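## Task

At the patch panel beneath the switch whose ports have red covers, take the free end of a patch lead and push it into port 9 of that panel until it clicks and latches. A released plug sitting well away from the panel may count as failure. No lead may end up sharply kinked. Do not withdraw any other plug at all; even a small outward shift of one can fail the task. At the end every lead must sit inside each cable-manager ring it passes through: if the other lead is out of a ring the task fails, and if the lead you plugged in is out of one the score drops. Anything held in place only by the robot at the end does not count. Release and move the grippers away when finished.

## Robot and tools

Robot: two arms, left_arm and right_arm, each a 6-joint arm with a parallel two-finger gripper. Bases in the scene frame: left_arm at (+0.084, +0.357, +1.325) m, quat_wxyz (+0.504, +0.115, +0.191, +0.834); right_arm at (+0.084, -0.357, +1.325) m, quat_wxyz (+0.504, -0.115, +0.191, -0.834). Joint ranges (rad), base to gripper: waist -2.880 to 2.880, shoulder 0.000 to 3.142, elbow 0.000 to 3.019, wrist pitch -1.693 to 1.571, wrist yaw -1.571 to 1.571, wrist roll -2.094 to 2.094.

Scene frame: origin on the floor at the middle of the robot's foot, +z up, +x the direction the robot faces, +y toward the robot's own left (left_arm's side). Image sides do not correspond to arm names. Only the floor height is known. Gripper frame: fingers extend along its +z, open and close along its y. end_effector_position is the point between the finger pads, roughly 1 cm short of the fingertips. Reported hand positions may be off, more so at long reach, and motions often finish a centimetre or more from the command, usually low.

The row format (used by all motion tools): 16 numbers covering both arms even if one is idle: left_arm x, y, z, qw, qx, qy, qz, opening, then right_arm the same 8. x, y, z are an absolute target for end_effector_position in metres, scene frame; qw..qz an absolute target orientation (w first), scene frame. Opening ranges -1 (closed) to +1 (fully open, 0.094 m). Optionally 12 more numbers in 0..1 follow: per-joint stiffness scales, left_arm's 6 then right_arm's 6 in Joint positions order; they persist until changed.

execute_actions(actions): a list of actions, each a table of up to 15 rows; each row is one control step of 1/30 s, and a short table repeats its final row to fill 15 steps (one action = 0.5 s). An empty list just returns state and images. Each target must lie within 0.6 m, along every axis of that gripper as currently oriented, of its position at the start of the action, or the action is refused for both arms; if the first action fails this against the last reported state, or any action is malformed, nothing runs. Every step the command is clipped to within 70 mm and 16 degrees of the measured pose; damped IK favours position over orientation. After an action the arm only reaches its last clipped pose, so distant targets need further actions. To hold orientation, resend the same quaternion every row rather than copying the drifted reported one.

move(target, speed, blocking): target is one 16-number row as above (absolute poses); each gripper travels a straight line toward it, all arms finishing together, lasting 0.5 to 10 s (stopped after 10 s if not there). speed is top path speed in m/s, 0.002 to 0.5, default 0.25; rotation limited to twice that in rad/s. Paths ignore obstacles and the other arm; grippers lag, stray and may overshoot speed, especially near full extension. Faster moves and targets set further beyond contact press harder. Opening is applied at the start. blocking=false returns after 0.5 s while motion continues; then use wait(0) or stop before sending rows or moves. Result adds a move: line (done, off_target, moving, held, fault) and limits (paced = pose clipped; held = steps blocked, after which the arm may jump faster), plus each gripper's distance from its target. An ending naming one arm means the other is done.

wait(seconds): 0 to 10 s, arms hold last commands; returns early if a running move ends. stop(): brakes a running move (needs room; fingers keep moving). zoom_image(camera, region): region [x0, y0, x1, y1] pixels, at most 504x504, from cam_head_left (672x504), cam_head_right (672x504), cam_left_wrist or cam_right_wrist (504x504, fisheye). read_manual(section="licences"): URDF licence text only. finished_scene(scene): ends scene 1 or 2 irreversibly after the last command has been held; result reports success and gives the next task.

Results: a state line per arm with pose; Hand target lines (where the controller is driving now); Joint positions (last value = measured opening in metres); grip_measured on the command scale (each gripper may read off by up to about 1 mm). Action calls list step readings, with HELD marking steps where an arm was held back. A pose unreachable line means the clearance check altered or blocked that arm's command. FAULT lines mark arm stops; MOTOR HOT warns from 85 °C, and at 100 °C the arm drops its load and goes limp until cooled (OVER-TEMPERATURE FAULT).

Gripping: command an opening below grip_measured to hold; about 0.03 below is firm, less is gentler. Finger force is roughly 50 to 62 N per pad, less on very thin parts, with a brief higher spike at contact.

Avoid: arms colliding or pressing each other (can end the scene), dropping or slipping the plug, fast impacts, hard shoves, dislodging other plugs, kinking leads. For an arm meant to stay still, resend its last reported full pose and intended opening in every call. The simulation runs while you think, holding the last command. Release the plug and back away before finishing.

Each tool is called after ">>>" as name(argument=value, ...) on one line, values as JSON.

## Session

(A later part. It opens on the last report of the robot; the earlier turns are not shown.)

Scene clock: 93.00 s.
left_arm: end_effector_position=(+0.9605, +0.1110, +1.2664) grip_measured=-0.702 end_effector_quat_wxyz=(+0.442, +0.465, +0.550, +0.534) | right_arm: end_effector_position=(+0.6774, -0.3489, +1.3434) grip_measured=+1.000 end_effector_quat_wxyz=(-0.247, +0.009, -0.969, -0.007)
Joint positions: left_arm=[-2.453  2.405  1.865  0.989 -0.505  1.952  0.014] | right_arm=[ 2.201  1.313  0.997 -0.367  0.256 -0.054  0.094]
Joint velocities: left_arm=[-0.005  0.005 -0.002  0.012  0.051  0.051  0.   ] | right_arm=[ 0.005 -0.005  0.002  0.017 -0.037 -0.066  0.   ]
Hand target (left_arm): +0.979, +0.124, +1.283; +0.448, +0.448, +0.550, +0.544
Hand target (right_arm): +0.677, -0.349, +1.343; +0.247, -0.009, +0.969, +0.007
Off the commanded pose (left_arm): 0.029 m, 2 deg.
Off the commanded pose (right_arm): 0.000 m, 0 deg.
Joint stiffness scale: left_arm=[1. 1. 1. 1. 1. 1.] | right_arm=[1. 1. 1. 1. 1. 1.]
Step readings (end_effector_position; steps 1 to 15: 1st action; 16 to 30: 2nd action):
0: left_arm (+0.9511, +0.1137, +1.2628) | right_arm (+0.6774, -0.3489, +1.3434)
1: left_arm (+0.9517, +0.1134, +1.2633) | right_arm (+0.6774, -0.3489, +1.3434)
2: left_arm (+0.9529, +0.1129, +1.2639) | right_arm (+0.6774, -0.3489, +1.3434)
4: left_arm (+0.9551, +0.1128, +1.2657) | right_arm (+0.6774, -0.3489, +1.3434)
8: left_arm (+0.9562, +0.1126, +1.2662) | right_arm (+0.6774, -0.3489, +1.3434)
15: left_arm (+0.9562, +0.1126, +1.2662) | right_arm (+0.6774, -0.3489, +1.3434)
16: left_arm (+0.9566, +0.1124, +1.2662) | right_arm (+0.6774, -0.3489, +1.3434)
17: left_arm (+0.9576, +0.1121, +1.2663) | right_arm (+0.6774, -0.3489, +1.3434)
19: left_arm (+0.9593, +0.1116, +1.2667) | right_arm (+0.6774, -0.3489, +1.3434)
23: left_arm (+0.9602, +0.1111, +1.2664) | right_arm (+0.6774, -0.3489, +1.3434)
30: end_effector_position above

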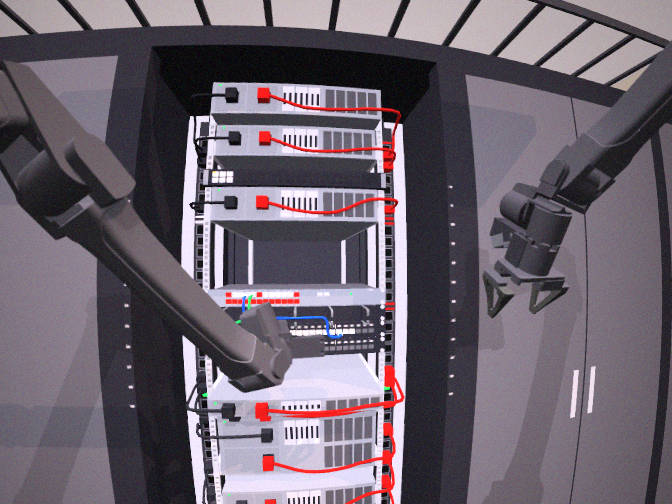

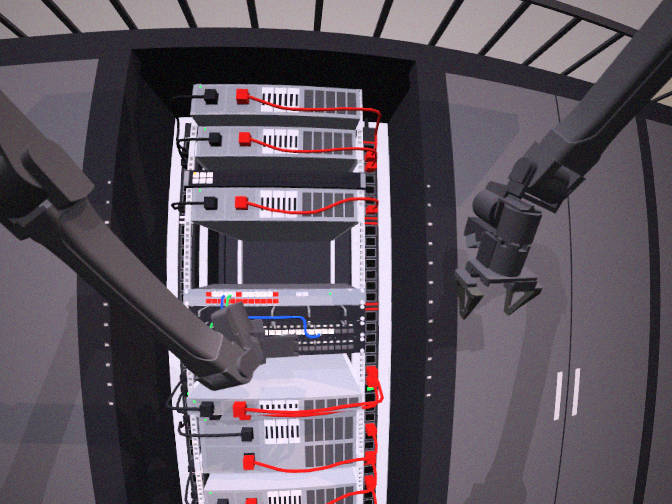

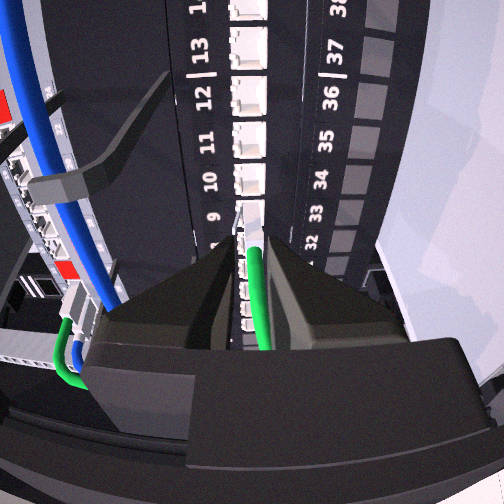

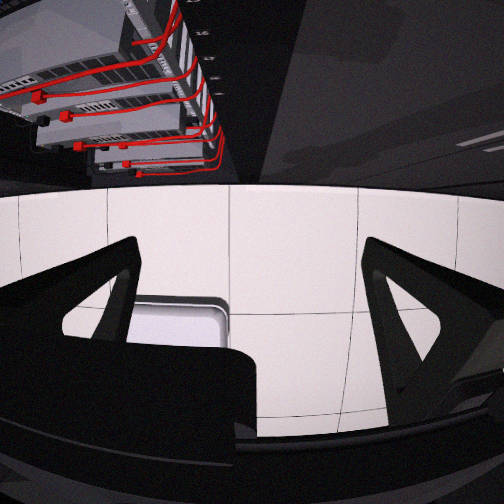

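Close here (behind the latch), push, then pull-test.

>>> execute_actions(actions=[[[0.982,0.123,1.280,0.4484,0.4484,0.55,0.545,-0.9,0.6774,-0.3489,1.3434,-0.247,0.009,-0.969,-0.007,1]],[[1.0,0.128,1.277,0.4484,0.4484,0.55,0.545,-0.9,0.6774,-0.3489,1.3434,-0.247,0.009,-0.969,-0.007,1]],[[1.015,0.132,1.275,0.4484,0.4484,0.55,0.545,-0.9,0.6774,-0.3489,1.3434,-0.247,0.009,-0.969,-0.007,1]]])

>>> zoom_image(camera="cam_left_wrist", region=[150,120,350,320])

Scene clock: 94.73 s.
left_arm: end_effector_position=(+0.9617, +0.1118, +1.2644) grip_measured=-0.879 end_effector_quat_wxyz=(+0.444, +0.459, +0.556, +0.532) | right_arm: end_effector_position=(+0.6774, -0.3489, +1.3434) grip_measured=+1.000 end_effector_quat_wxyz=(-0.247, +0.009, -0.969, -0.007)
Joint positions: left_arm=[-2.452  2.412  1.875  0.987 -0.512  1.935  0.006] | right_arm=[ 2.201  1.313  0.997 -0.367  0.256 -0.054  0.094]
Joint velocities: left_arm=[-0.005 -0.015 -0.017 -0.017 -0.095  0.007  0.   ] | right_arm=[-0.005 -0.015 -0.002 -0.007 -0.037 -0.066  0.   ]
Hand target (left_arm): +1.001, +0.138, +1.280; +0.448, +0.448, +0.549, +0.545
Hand target (right_arm): +0.677, -0.349, +1.343; +0.247, -0.009, +0.969, +0.007
Off the commanded pose (left_arm): 0.058 m, 2 deg.
Off the commanded pose (right_arm): 0.000 m, 0 deg.
Joint stiffness scale: left_arm=[1. 1. 1. 1. 1. 1.] | right_arm=[1. 1. 1. 1. 1. 1.]
Step readings (end_effector_position; steps 1 to 15: 1st action; 16 to 30: 2nd action; 31 to 45: 3rd action):
0: left_arm (+0.9605, +0.1110, +1.2664) | right_arm (+0.6774, -0.3489, +1.3434)
1: left_arm (+0.9604, +0.1110, +1.2661) | right_arm (+0.6774, -0.3489, +1.3434)
2: left_arm (+0.9604, +0.1110, +1.2654) | right_arm (+0.6774, -0.3489, +1.3434)
4: left_arm (+0.9604, +0.1114, +1.2649) | right_arm (+0.6774, -0.3489, +1.3434)
8: left_arm (+0.9604, +0.1114, +1.2649) | right_arm (+0.6774, -0.3489, +1.3434)
15: left_arm (+0.9604, +0.1114, +1.2649) | right_arm (+0.6774, -0.3489, +1.3434)
16: left_arm (+0.9612, +0.1114, +1.2658) | right_arm (+0.6774, -0.3489, +1.3434)
17: left_arm (+0.9611, +0.1114, +1.2648) | right_arm (+0.6774, -0.3489, +1.3434)
19: left_arm (+0.9612, +0.1116, +1.2647) | right_arm (+0.6774, -0.3489, +1.3434)
23: left_arm (+0.9612, +0.1116, +1.2647) | right_arm (+0.6774, -0.3489, +1.3434)
30: left_arm (+0.9612, +0.1116, +1.2647) | right_arm (+0.6774, -0.3489, +1.3434)
31: left_arm (+0.9617, +0.1116, +1.2653) | right_arm (+0.6774, -0.3489, +1.3434)
32: left_arm (+0.9617, +0.1116, +1.2647) | right_arm (+0.6774, -0.3489, +1.3434)
34: left_arm (+0.9617, +0.1118, +1.2644) | right_arm (+0.6774, -0.3489, +1.3434)
38: left_arm (+0.9617, +0.1118, +1.2644) | right_arm (+0.6774, -0.3489, +1.3434)
45: end_effector_position above

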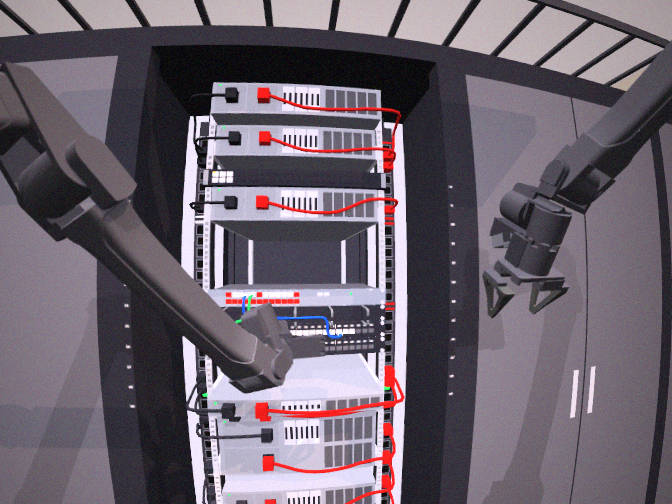

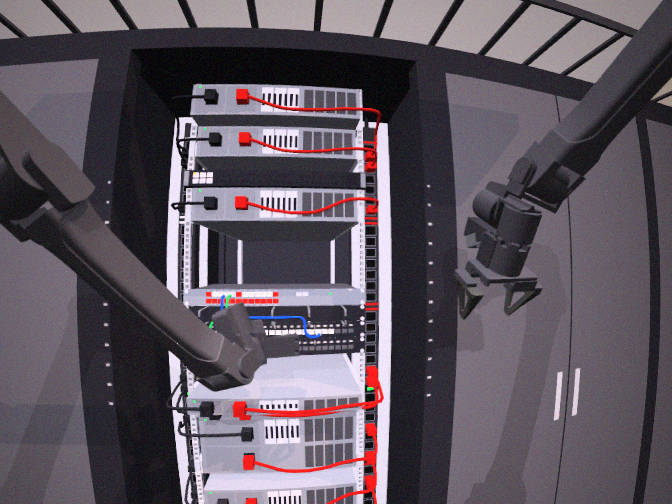

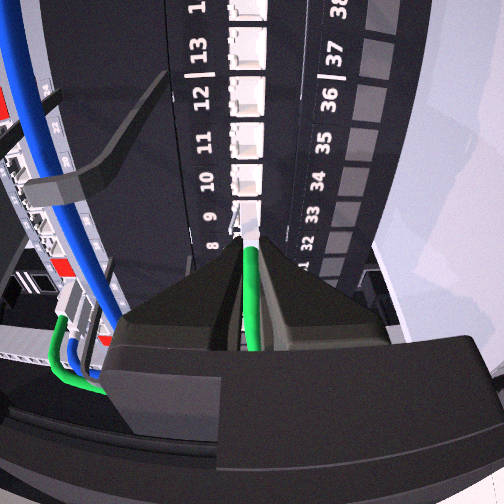

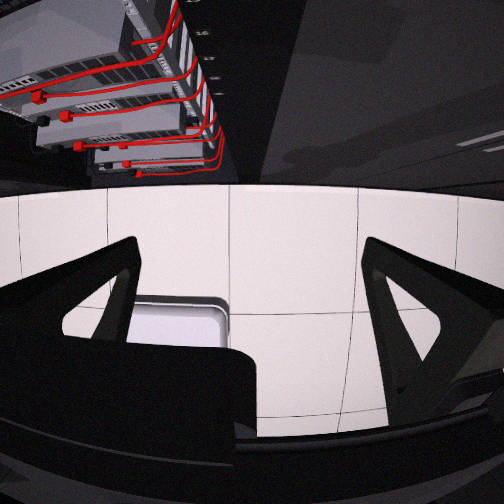

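Region (150, 120, 350, 320) of cam_left_wrist's 504x504 image, scaled by 2.520, with more detail than that image has.

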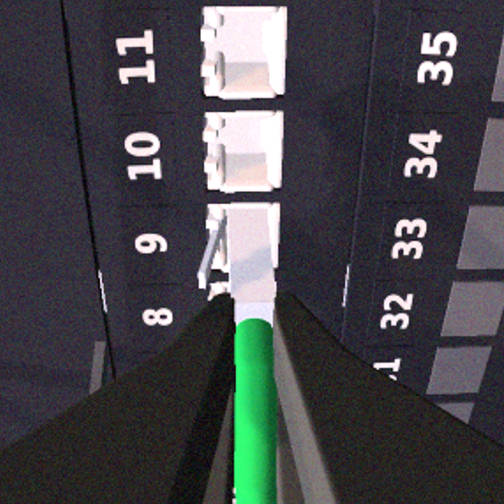

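Gripping the cable, tips against the rear. Pull test.

>>> execute_actions(actions=[[[0.975,0.124,1.281,0.4484,0.4484,0.55,0.545,-0.9,0.6774,-0.3489,1.3434,-0.247,0.009,-0.969,-0.007,1]],[[0.961,0.121,1.283,0.4484,0.4484,0.55,0.545,-0.9,0.6774,-0.3489,1.3434,-0.247,0.009,-0.969,-0.007,1]],[[0.954,0.119,1.285,0.4484,0.4484,0.55,0.545,-0.9,0.6774,-0.3489,1.3434,-0.247,0.009,-0.969,-0.007,1]]])

>>> zoom_image(camera="cam_left_wrist", region=[150,120,350,320])

Scene clock: 98.23 s.
left_arm: end_effector_position=(+0.9590, +0.1112, +1.2655) grip_measured=-0.879 end_effector_quat_wxyz=(+0.446, +0.463, +0.550, +0.533) | right_arm: end_effector_position=(+0.6774, -0.3489, +1.3434) grip_measured=+1.000 end_effector_quat_wxyz=(-0.247, +0.009, -0.969, -0.007)
Joint positions: left_arm=[-2.452  2.405  1.859  0.997 -0.501  1.945  0.006] | right_arm=[ 2.201  1.313  0.997 -0.367  0.256 -0.054  0.094]
Joint velocities: left_arm=[-0.005 -0.015 -0.012 -0.012  0.022 -0.051  0.   ] | right_arm=[-0.015  0.005  0.007  0.002  0.022  0.037  0.   ]
Hand target (left_arm): +0.955, +0.118, +1.284; +0.448, +0.448, +0.550, +0.544
Hand target (right_arm): +0.677, -0.349, +1.343; +0.247, -0.009, +0.969, +0.007
Off the commanded pose (left_arm): 0.022 m, 2 deg.
Off the commanded pose (right_arm): 0.000 m, 0 deg.
Joint stiffness scale: left_arm=[1. 1. 1. 1. 1. 1.] | right_arm=[1. 1. 1. 1. 1. 1.]
Step readings (end_effector_position; steps 1 to 15: 1st action; 16 to 30: 2nd action; 31 to 45: 3rd action):
0: left_arm (+0.9617, +0.1118, +1.2644) | right_arm (+0.6774, -0.3489, +1.3434)
1: left_arm (+0.9610, +0.1123, +1.2649) | right_arm (+0.6774, -0.3489, +1.3434)
2: left_arm (+0.9610, +0.1122, +1.2651) | right_arm (+0.6774, -0.3489, +1.3434)
4: left_arm (+0.9611, +0.1121, +1.2652) | right_arm (+0.6774, -0.3489, +1.3434)
8: left_arm (+0.9611, +0.1121, +1.2652) | right_arm (+0.6774, -0.3489, +1.3434)
15: left_arm (+0.9611, +0.1121, +1.2652) | right_arm (+0.6774, -0.3489, +1.3434)
16: left_arm (+0.9600, +0.1119, +1.2643) | right_arm (+0.6774, -0.3489, +1.3434)
17: left_arm (+0.9598, +0.1113, +1.2648) | right_arm (+0.6774, -0.3489, +1.3434)
19: left_arm (+0.9598, +0.1111, +1.2650) | right_arm (+0.6774, -0.3489, +1.3434)
23: left_arm (+0.9598, +0.1111, +1.2650) | right_arm (+0.6774, -0.3489, +1.3434)
30: left_arm (+0.9598, +0.1111, +1.2650) | right_arm (+0.6774, -0.3489, +1.3434)
31: left_arm (+0.9592, +0.1112, +1.2644) | right_arm (+0.6774, -0.3489, +1.3434)
32: left_arm (+0.9592, +0.1113, +1.2655) | right_arm (+0.6774, -0.3489, +1.3434)
34: left_arm (+0.9591, +0.1111, +1.2655) | right_arm (+0.6774, -0.3489, +1.3434)
38: left_arm (+0.9590, +0.1112, +1.2655) | right_arm (+0.6774, -0.3489, +1.3434)
45: end_effector_position above

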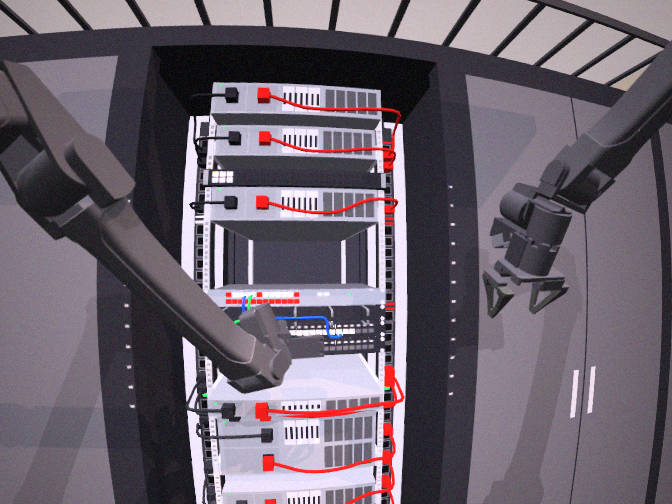

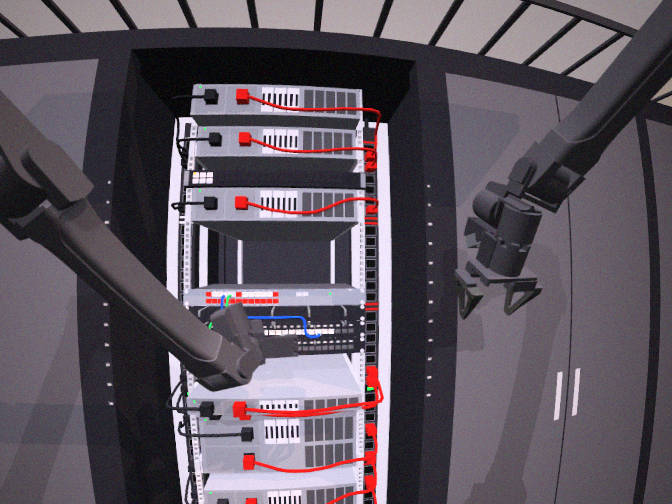

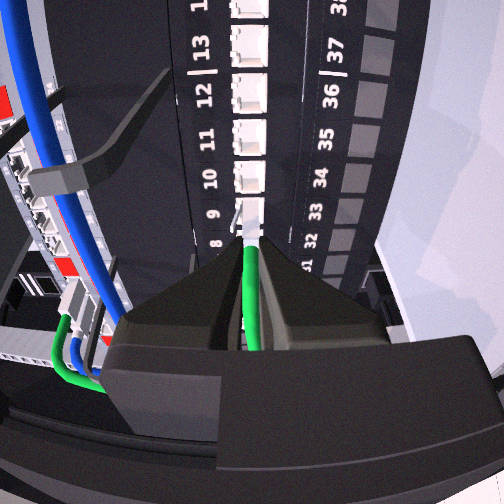

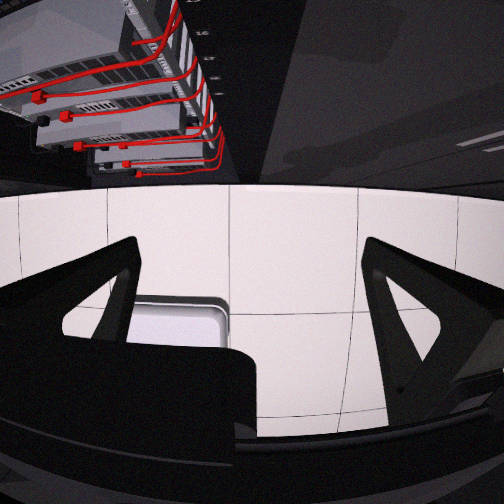

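Region (150, 120, 350, 320) of cam_left_wrist's 504x504 image, scaled by 2.520, with more detail than that image has.

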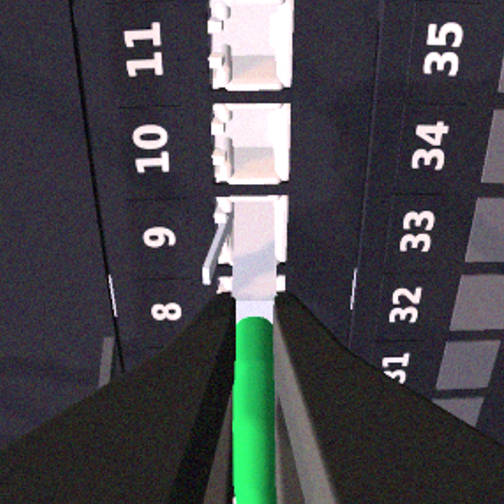

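>>> execute_actions(actions=[[[0.946,0.119,1.285,0.4484,0.4484,0.55,0.545,-0.9,0.6774,-0.3489,1.3434,-0.247,0.009,-0.969,-0.007,1]],[[0.94,0.119,1.285,0.4484,0.4484,0.55,0.545,-0.9,0.6774,-0.3489,1.3434,-0.247,0.009,-0.969,-0.007,1]]])

>>> zoom_image(camera="cam_left_wrist", region=[150,120,350,320])

Scene clock: 99.47 s.
left_arm: end_effector_position=(+0.9580, +0.1115, +1.2653) grip_measured=-0.879 end_effector_quat_wxyz=(+0.449, +0.469, +0.545, +0.531) | right_arm: end_effector_position=(+0.6774, -0.3489, +1.3434) grip_measured=+1.000 end_effector_quat_wxyz=(-0.247, +0.009, -0.969, -0.007)
Joint positions: left_arm=[-2.449  2.399  1.846  0.997 -0.483  1.948  0.006] | right_arm=[ 2.201  1.313  0.997 -0.367  0.256 -0.054  0.094]
Joint velocities: left_arm=[-0.015 -0.015  0.002 -0.007  0.007  0.022 -0.   ] | right_arm=[-0.005 -0.005 -0.002 -0.017 -0.066  0.037  0.   ]
Hand target (left_arm): +0.944, +0.118, +1.284; +0.448, +0.448, +0.550, +0.544
Hand target (right_arm): +0.677, -0.349, +1.343; +0.247, -0.009, +0.969, +0.007
Off the commanded pose (left_arm): 0.028 m, 3 deg.
Off the commanded pose (right_arm): 0.000 m, 0 deg.
Joint stiffness scale: left_arm=[1. 1. 1. 1. 1. 1.] | right_arm=[1. 1. 1. 1. 1. 1.]
Step readings (end_effector_position; steps 1 to 15: 1st action; 16 to 30: 2nd action):
0: left_arm (+0.9590, +0.1112, +1.2655) | right_arm (+0.6774, -0.3489, +1.3434)
1: left_arm (+0.9583, +0.1110, +1.2648) | right_arm (+0.6774, -0.3489, +1.3434)
2: left_arm (+0.9583, +0.1114, +1.2656) | right_arm (+0.6774, -0.3489, +1.3434)
4: left_arm (+0.9584, +0.1114, +1.2652) | right_arm (+0.6774, -0.3489, +1.3434)
8: left_arm (+0.9584, +0.1114, +1.2652) | right_arm (+0.6774, -0.3489, +1.3434)
15: left_arm (+0.9584, +0.1114, +1.2652) | right_arm (+0.6774, -0.3489, +1.3434)
16: left_arm (+0.9580, +0.1113, +1.2650) | right_arm (+0.6774, -0.3489, +1.3434)
17: left_arm (+0.9580, +0.1114, +1.2655) | right_arm (+0.6774, -0.3489, +1.3434)
19: left_arm (+0.9580, +0.1115, +1.2653) | right_arm (+0.6774, -0.3489, +1.3434)
23: left_arm (+0.9580, +0.1115, +1.2653) | right_arm (+0.6774, -0.3489, +1.3434)
30: end_effector_position above

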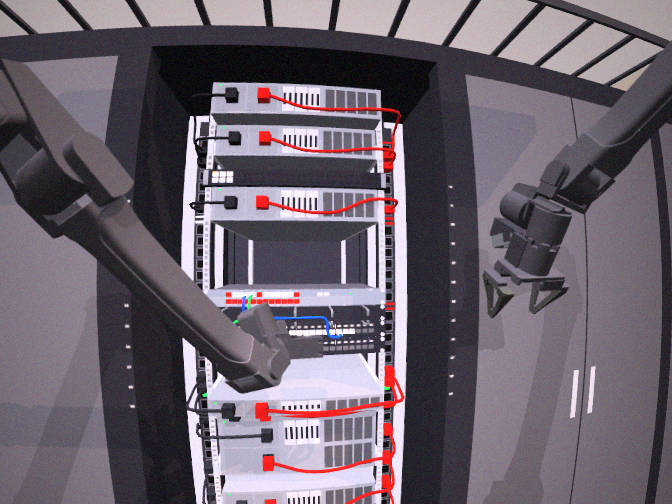

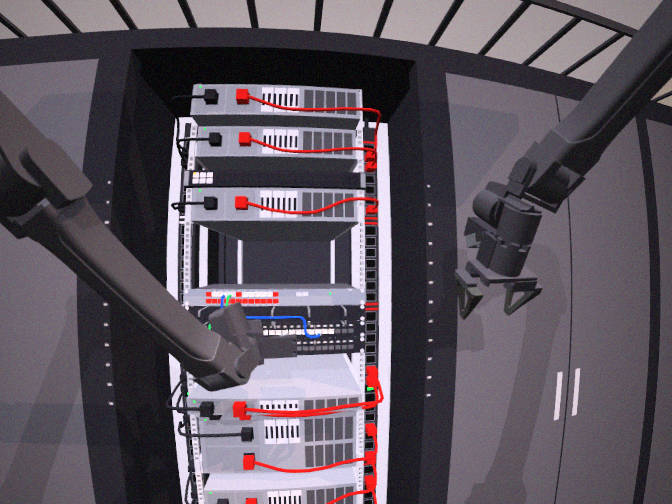

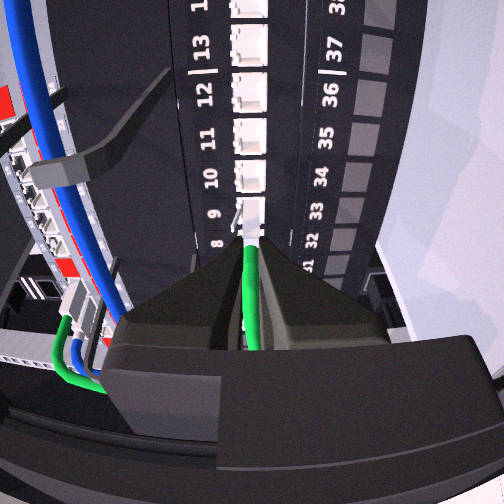

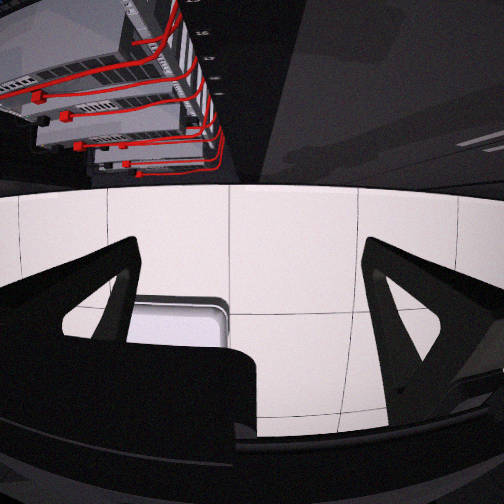

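Region (150, 120, 350, 320) of cam_left_wrist's 504x504 image, scaled by 2.520, with more detail than that image has.

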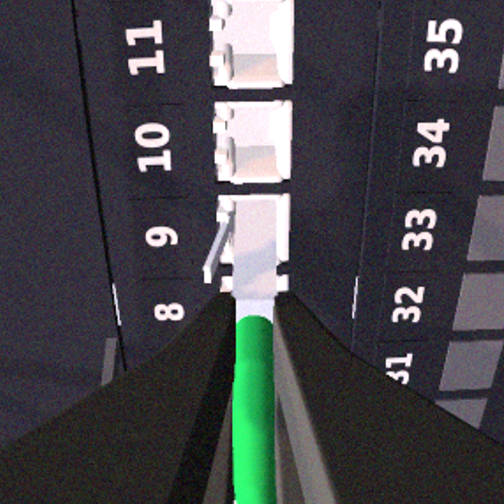

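>>> execute_actions(actions=[[[0.985,0.124,1.281,0.4484,0.4484,0.55,0.545,-0.9,0.6774,-0.3489,1.3434,-0.247,0.009,-0.969,-0.007,1]],[[0.965,0.121,1.283,0.4484,0.4484,0.55,0.545,-0.6,0.6774,-0.3489,1.3434,-0.247,0.009,-0.969,-0.007,1]],[[0.935,0.11,1.287,0.4484,0.4484,0.55,0.545,-0.6,0.6774,-0.3489,1.3434,-0.247,0.009,-0.969,-0.007,1]],[[0.90,0.10,1.287,0.4484,0.4484,0.55,0.545,-0.6,0.6774,-0.3489,1.3434,-0.247,0.009,-0.969,-0.007,1]]])

Scene clock: 101.73 s.
left_arm: end_effector_position=(+0.8987, +0.1023, +1.2610) grip_measured=-0.603 end_effector_quat_wxyz=(+0.435, +0.465, +0.554, +0.537) | right_arm: end_effector_position=(+0.6774, -0.3489, +1.3434) grip_measured=+1.000 end_effector_quat_wxyz=(-0.247, +0.009, -0.969, -0.007)
Joint positions: left_arm=[-2.493  2.348  1.653  1.152 -0.558  1.978  0.019] | right_arm=[ 2.201  1.313  0.997 -0.367  0.256 -0.054  0.094]
Joint velocities: left_arm=[-0.024 -0.024  0.007  0.017 -0.007  0.066  0.   ] | right_arm=[ 0.005  0.005  0.007 -0.007 -0.066  0.022  0.   ]
Hand target (left_arm): +0.901, +0.100, +1.286; +0.448, +0.448, +0.550, +0.544
Hand target (right_arm): +0.677, -0.349, +1.343; +0.247, -0.009, +0.969, +0.007
Off the commanded pose (left_arm): 0.026 m, 3 deg.
Off the commanded pose (right_arm): 0.000 m, 0 deg.
Joint stiffness scale: left_arm=[1. 1. 1. 1. 1. 1.] | right_arm=[1. 1. 1. 1. 1. 1.]
Step readings (end_effector_position; steps 1 to 15: 1st action; 16 to 30: 2nd action; 31 to 45: 3rd action; 46 to 60: 4th action):
0: left_arm (+0.9580, +0.1115, +1.2653) | right_arm (+0.6774, -0.3489, +1.3434)
1: left_arm (+0.9605, +0.1127, +1.2659) | right_arm (+0.6774, -0.3489, +1.3434)
2: left_arm (+0.9608, +0.1129, +1.2652) | right_arm (+0.6774, -0.3489, +1.3434)
4: left_arm (+0.9609, +0.1127, +1.2654) | right_arm (+0.6774, -0.3489, +1.3434)
8: left_arm (+0.9609, +0.1127, +1.2654) | right_arm (+0.6774, -0.3489, +1.3434)
15: left_arm (+0.9609, +0.1127, +1.2654) | right_arm (+0.6774, -0.3489, +1.3434)
16: left_arm (+0.9604, +0.1130, +1.2649) | right_arm (+0.6774, -0.3489, +1.3434)
17: left_arm (+0.9603, +0.1136, +1.2647) | right_arm (+0.6774, -0.3489, +1.3434)
19: left_arm (+0.9602, +0.1141, +1.2645) | right_arm (+0.6774, -0.3489, +1.3434)
23: left_arm (+0.9602, +0.1141, +1.2645) | right_arm (+0.6774, -0.3489, +1.3434)
30: left_arm (+0.9602, +0.1142, +1.2645) | right_arm (+0.6774, -0.3489, +1.3434)
31: left_arm (+0.9576, +0.1156, +1.2637) | right_arm (+0.6774, -0.3489, +1.3434)
32: left_arm (+0.9525, +0.1188, +1.2645) | right_arm (+0.6774, -0.3489, +1.3434)
34: left_arm (+0.9433, +0.1218, +1.2620) | right_arm (+0.6774, -0.3489, +1.3434)
38: left_arm (+0.9368, +0.1224, +1.2570) | right_arm (+0.6774, -0.3489, +1.3434)
45: left_arm (+0.9362, +0.1226, +1.2572) | right_arm (+0.6774, -0.3489, +1.3434)
46: left_arm (+0.9330, +0.1237, +1.2566) | right_arm (+0.6774, -0.3489, +1.3434)
47: left_arm (+0.9271, +0.1265, +1.2581) | right_arm (+0.6774, -0.3489, +1.3434)
49: left_arm (+0.9151, +0.1259, +1.2576) | right_arm (+0.6774, -0.3489, +1.3434)
53: left_arm (+0.9030, +0.1138, +1.2568) | right_arm (+0.6774, -0.3489, +1.3434)
60: end_effector_position above

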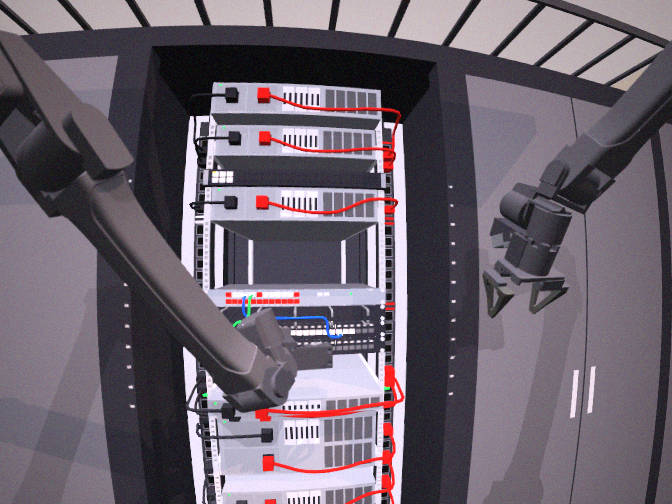

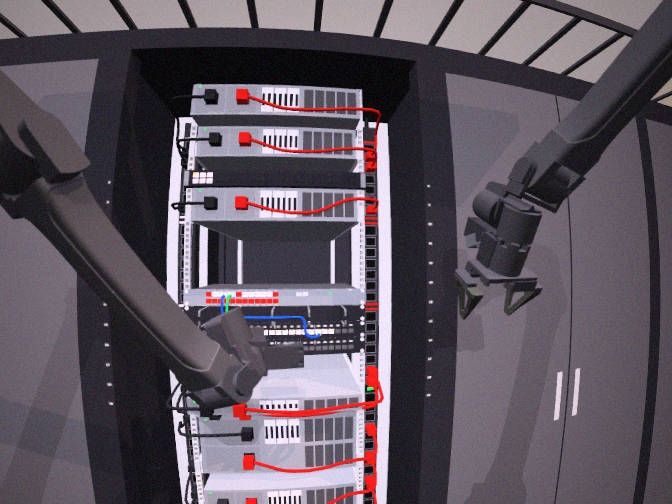

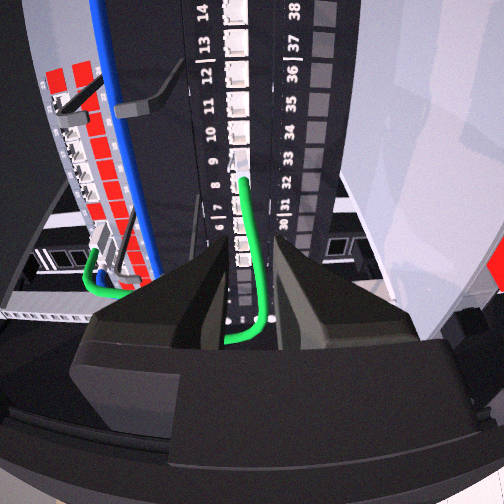

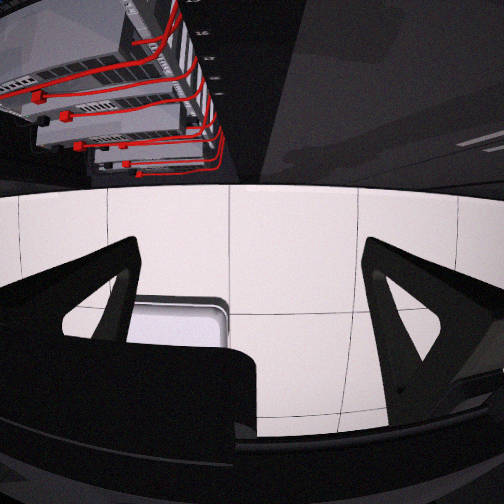

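>>> move(target=[0.74,0.09,1.30,0.4484,0.4484,0.55,0.545,-0.6,0.6774,-0.3489,1.3434,-0.247,0.009,-0.969,-0.007,1])

>>> zoom_image(camera="cam_left_wrist", region=[100,100,400,400])

>>> zoom_image(camera="cam_head_left", region=[200,270,360,370])

Scene clock: 103.07 s.
left_arm: end_effector_position=(+0.7380, +0.0848, +1.2833) grip_measured=-0.603 end_effector_quat_wxyz=(+0.439, +0.467, +0.551, +0.535) | right_arm: end_effector_position=(+0.6774, -0.3489, +1.3434) grip_measured=+1.000 end_effector_quat_wxyz=(-0.247, +0.009, -0.969, -0.007)
Joint positions: left_arm=[-2.632  2.228  1.188  1.539 -0.671  2.053  0.019] | right_arm=[ 2.201  1.313  0.997 -0.367  0.256 -0.054  0.094]
Joint velocities: left_arm=[-0.005 -0.015 -0.002  0.012  0.022  0.007 -0.001] | right_arm=[-0.005 -0.005 -0.012 -0.002 -0.022  0.037  0.   ]
Hand target (left_arm): +0.740, +0.088, +1.299; +0.447, +0.451, +0.551, +0.542
Hand target (right_arm): +0.677, -0.349, +1.343; +0.247, -0.009, +0.969, +0.007
Off the commanded pose (left_arm): 0.018 m, 3 deg.
Off the commanded pose (right_arm): 0.000 m, 0 deg.
Joint stiffness scale: left_arm=[1. 1. 1. 1. 1. 1.] | right_arm=[1. 1. 1. 1. 1. 1.]
joint sent to its limit (left arm) — the command would take joint 4 (wrist pitch) past its upper limit, so that joint was sent only as far as its limit.
move: off_target (left_arm)

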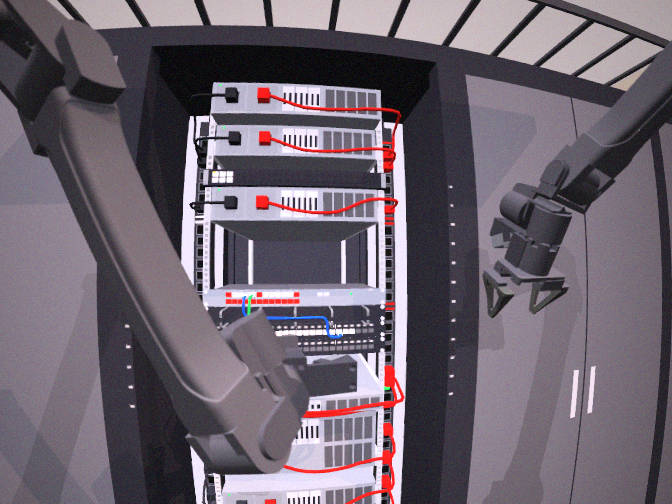

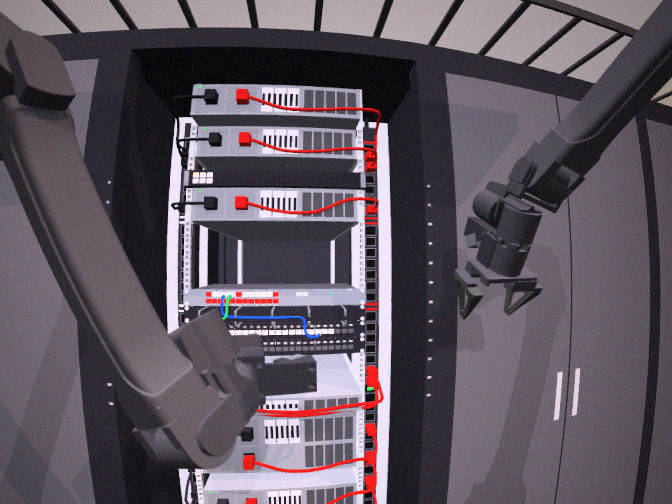

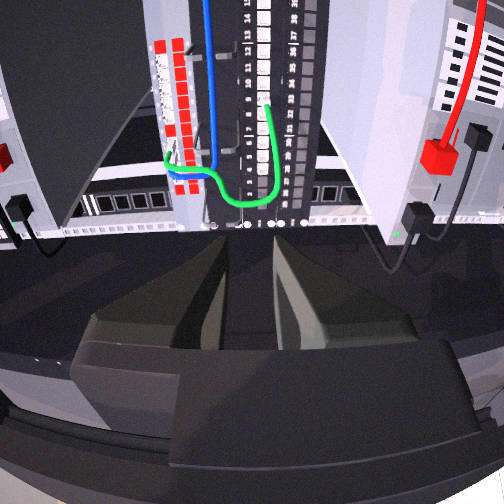

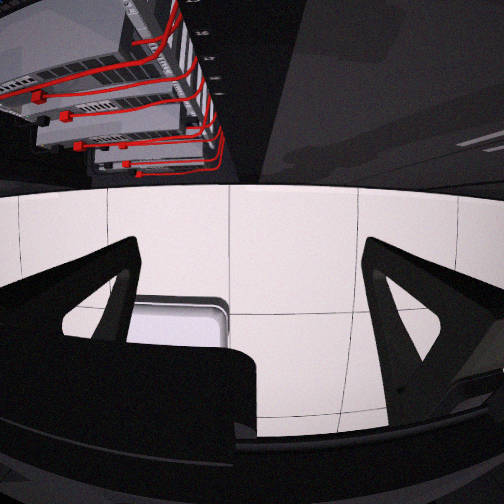

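Region (100, 100, 400, 400) of cam_left_wrist's 504x504 image, scaled by 1.680, with more detail than that image has.

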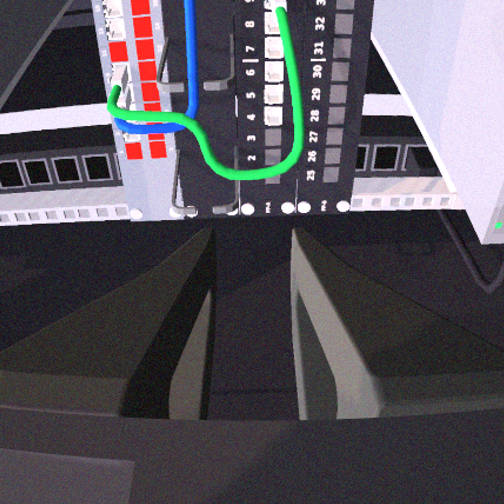

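Region (200, 270, 360, 370) of cam_head_left's 672x504 image, scaled by 3.150, with more detail than that image has; it fills the top 315 rows of this view, and the rest is white.

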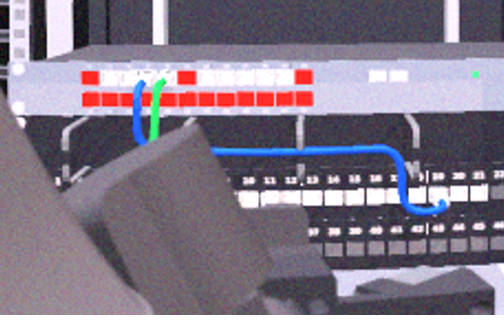

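>>> finished_scene(scene=1)

The scene is finished: the task was done.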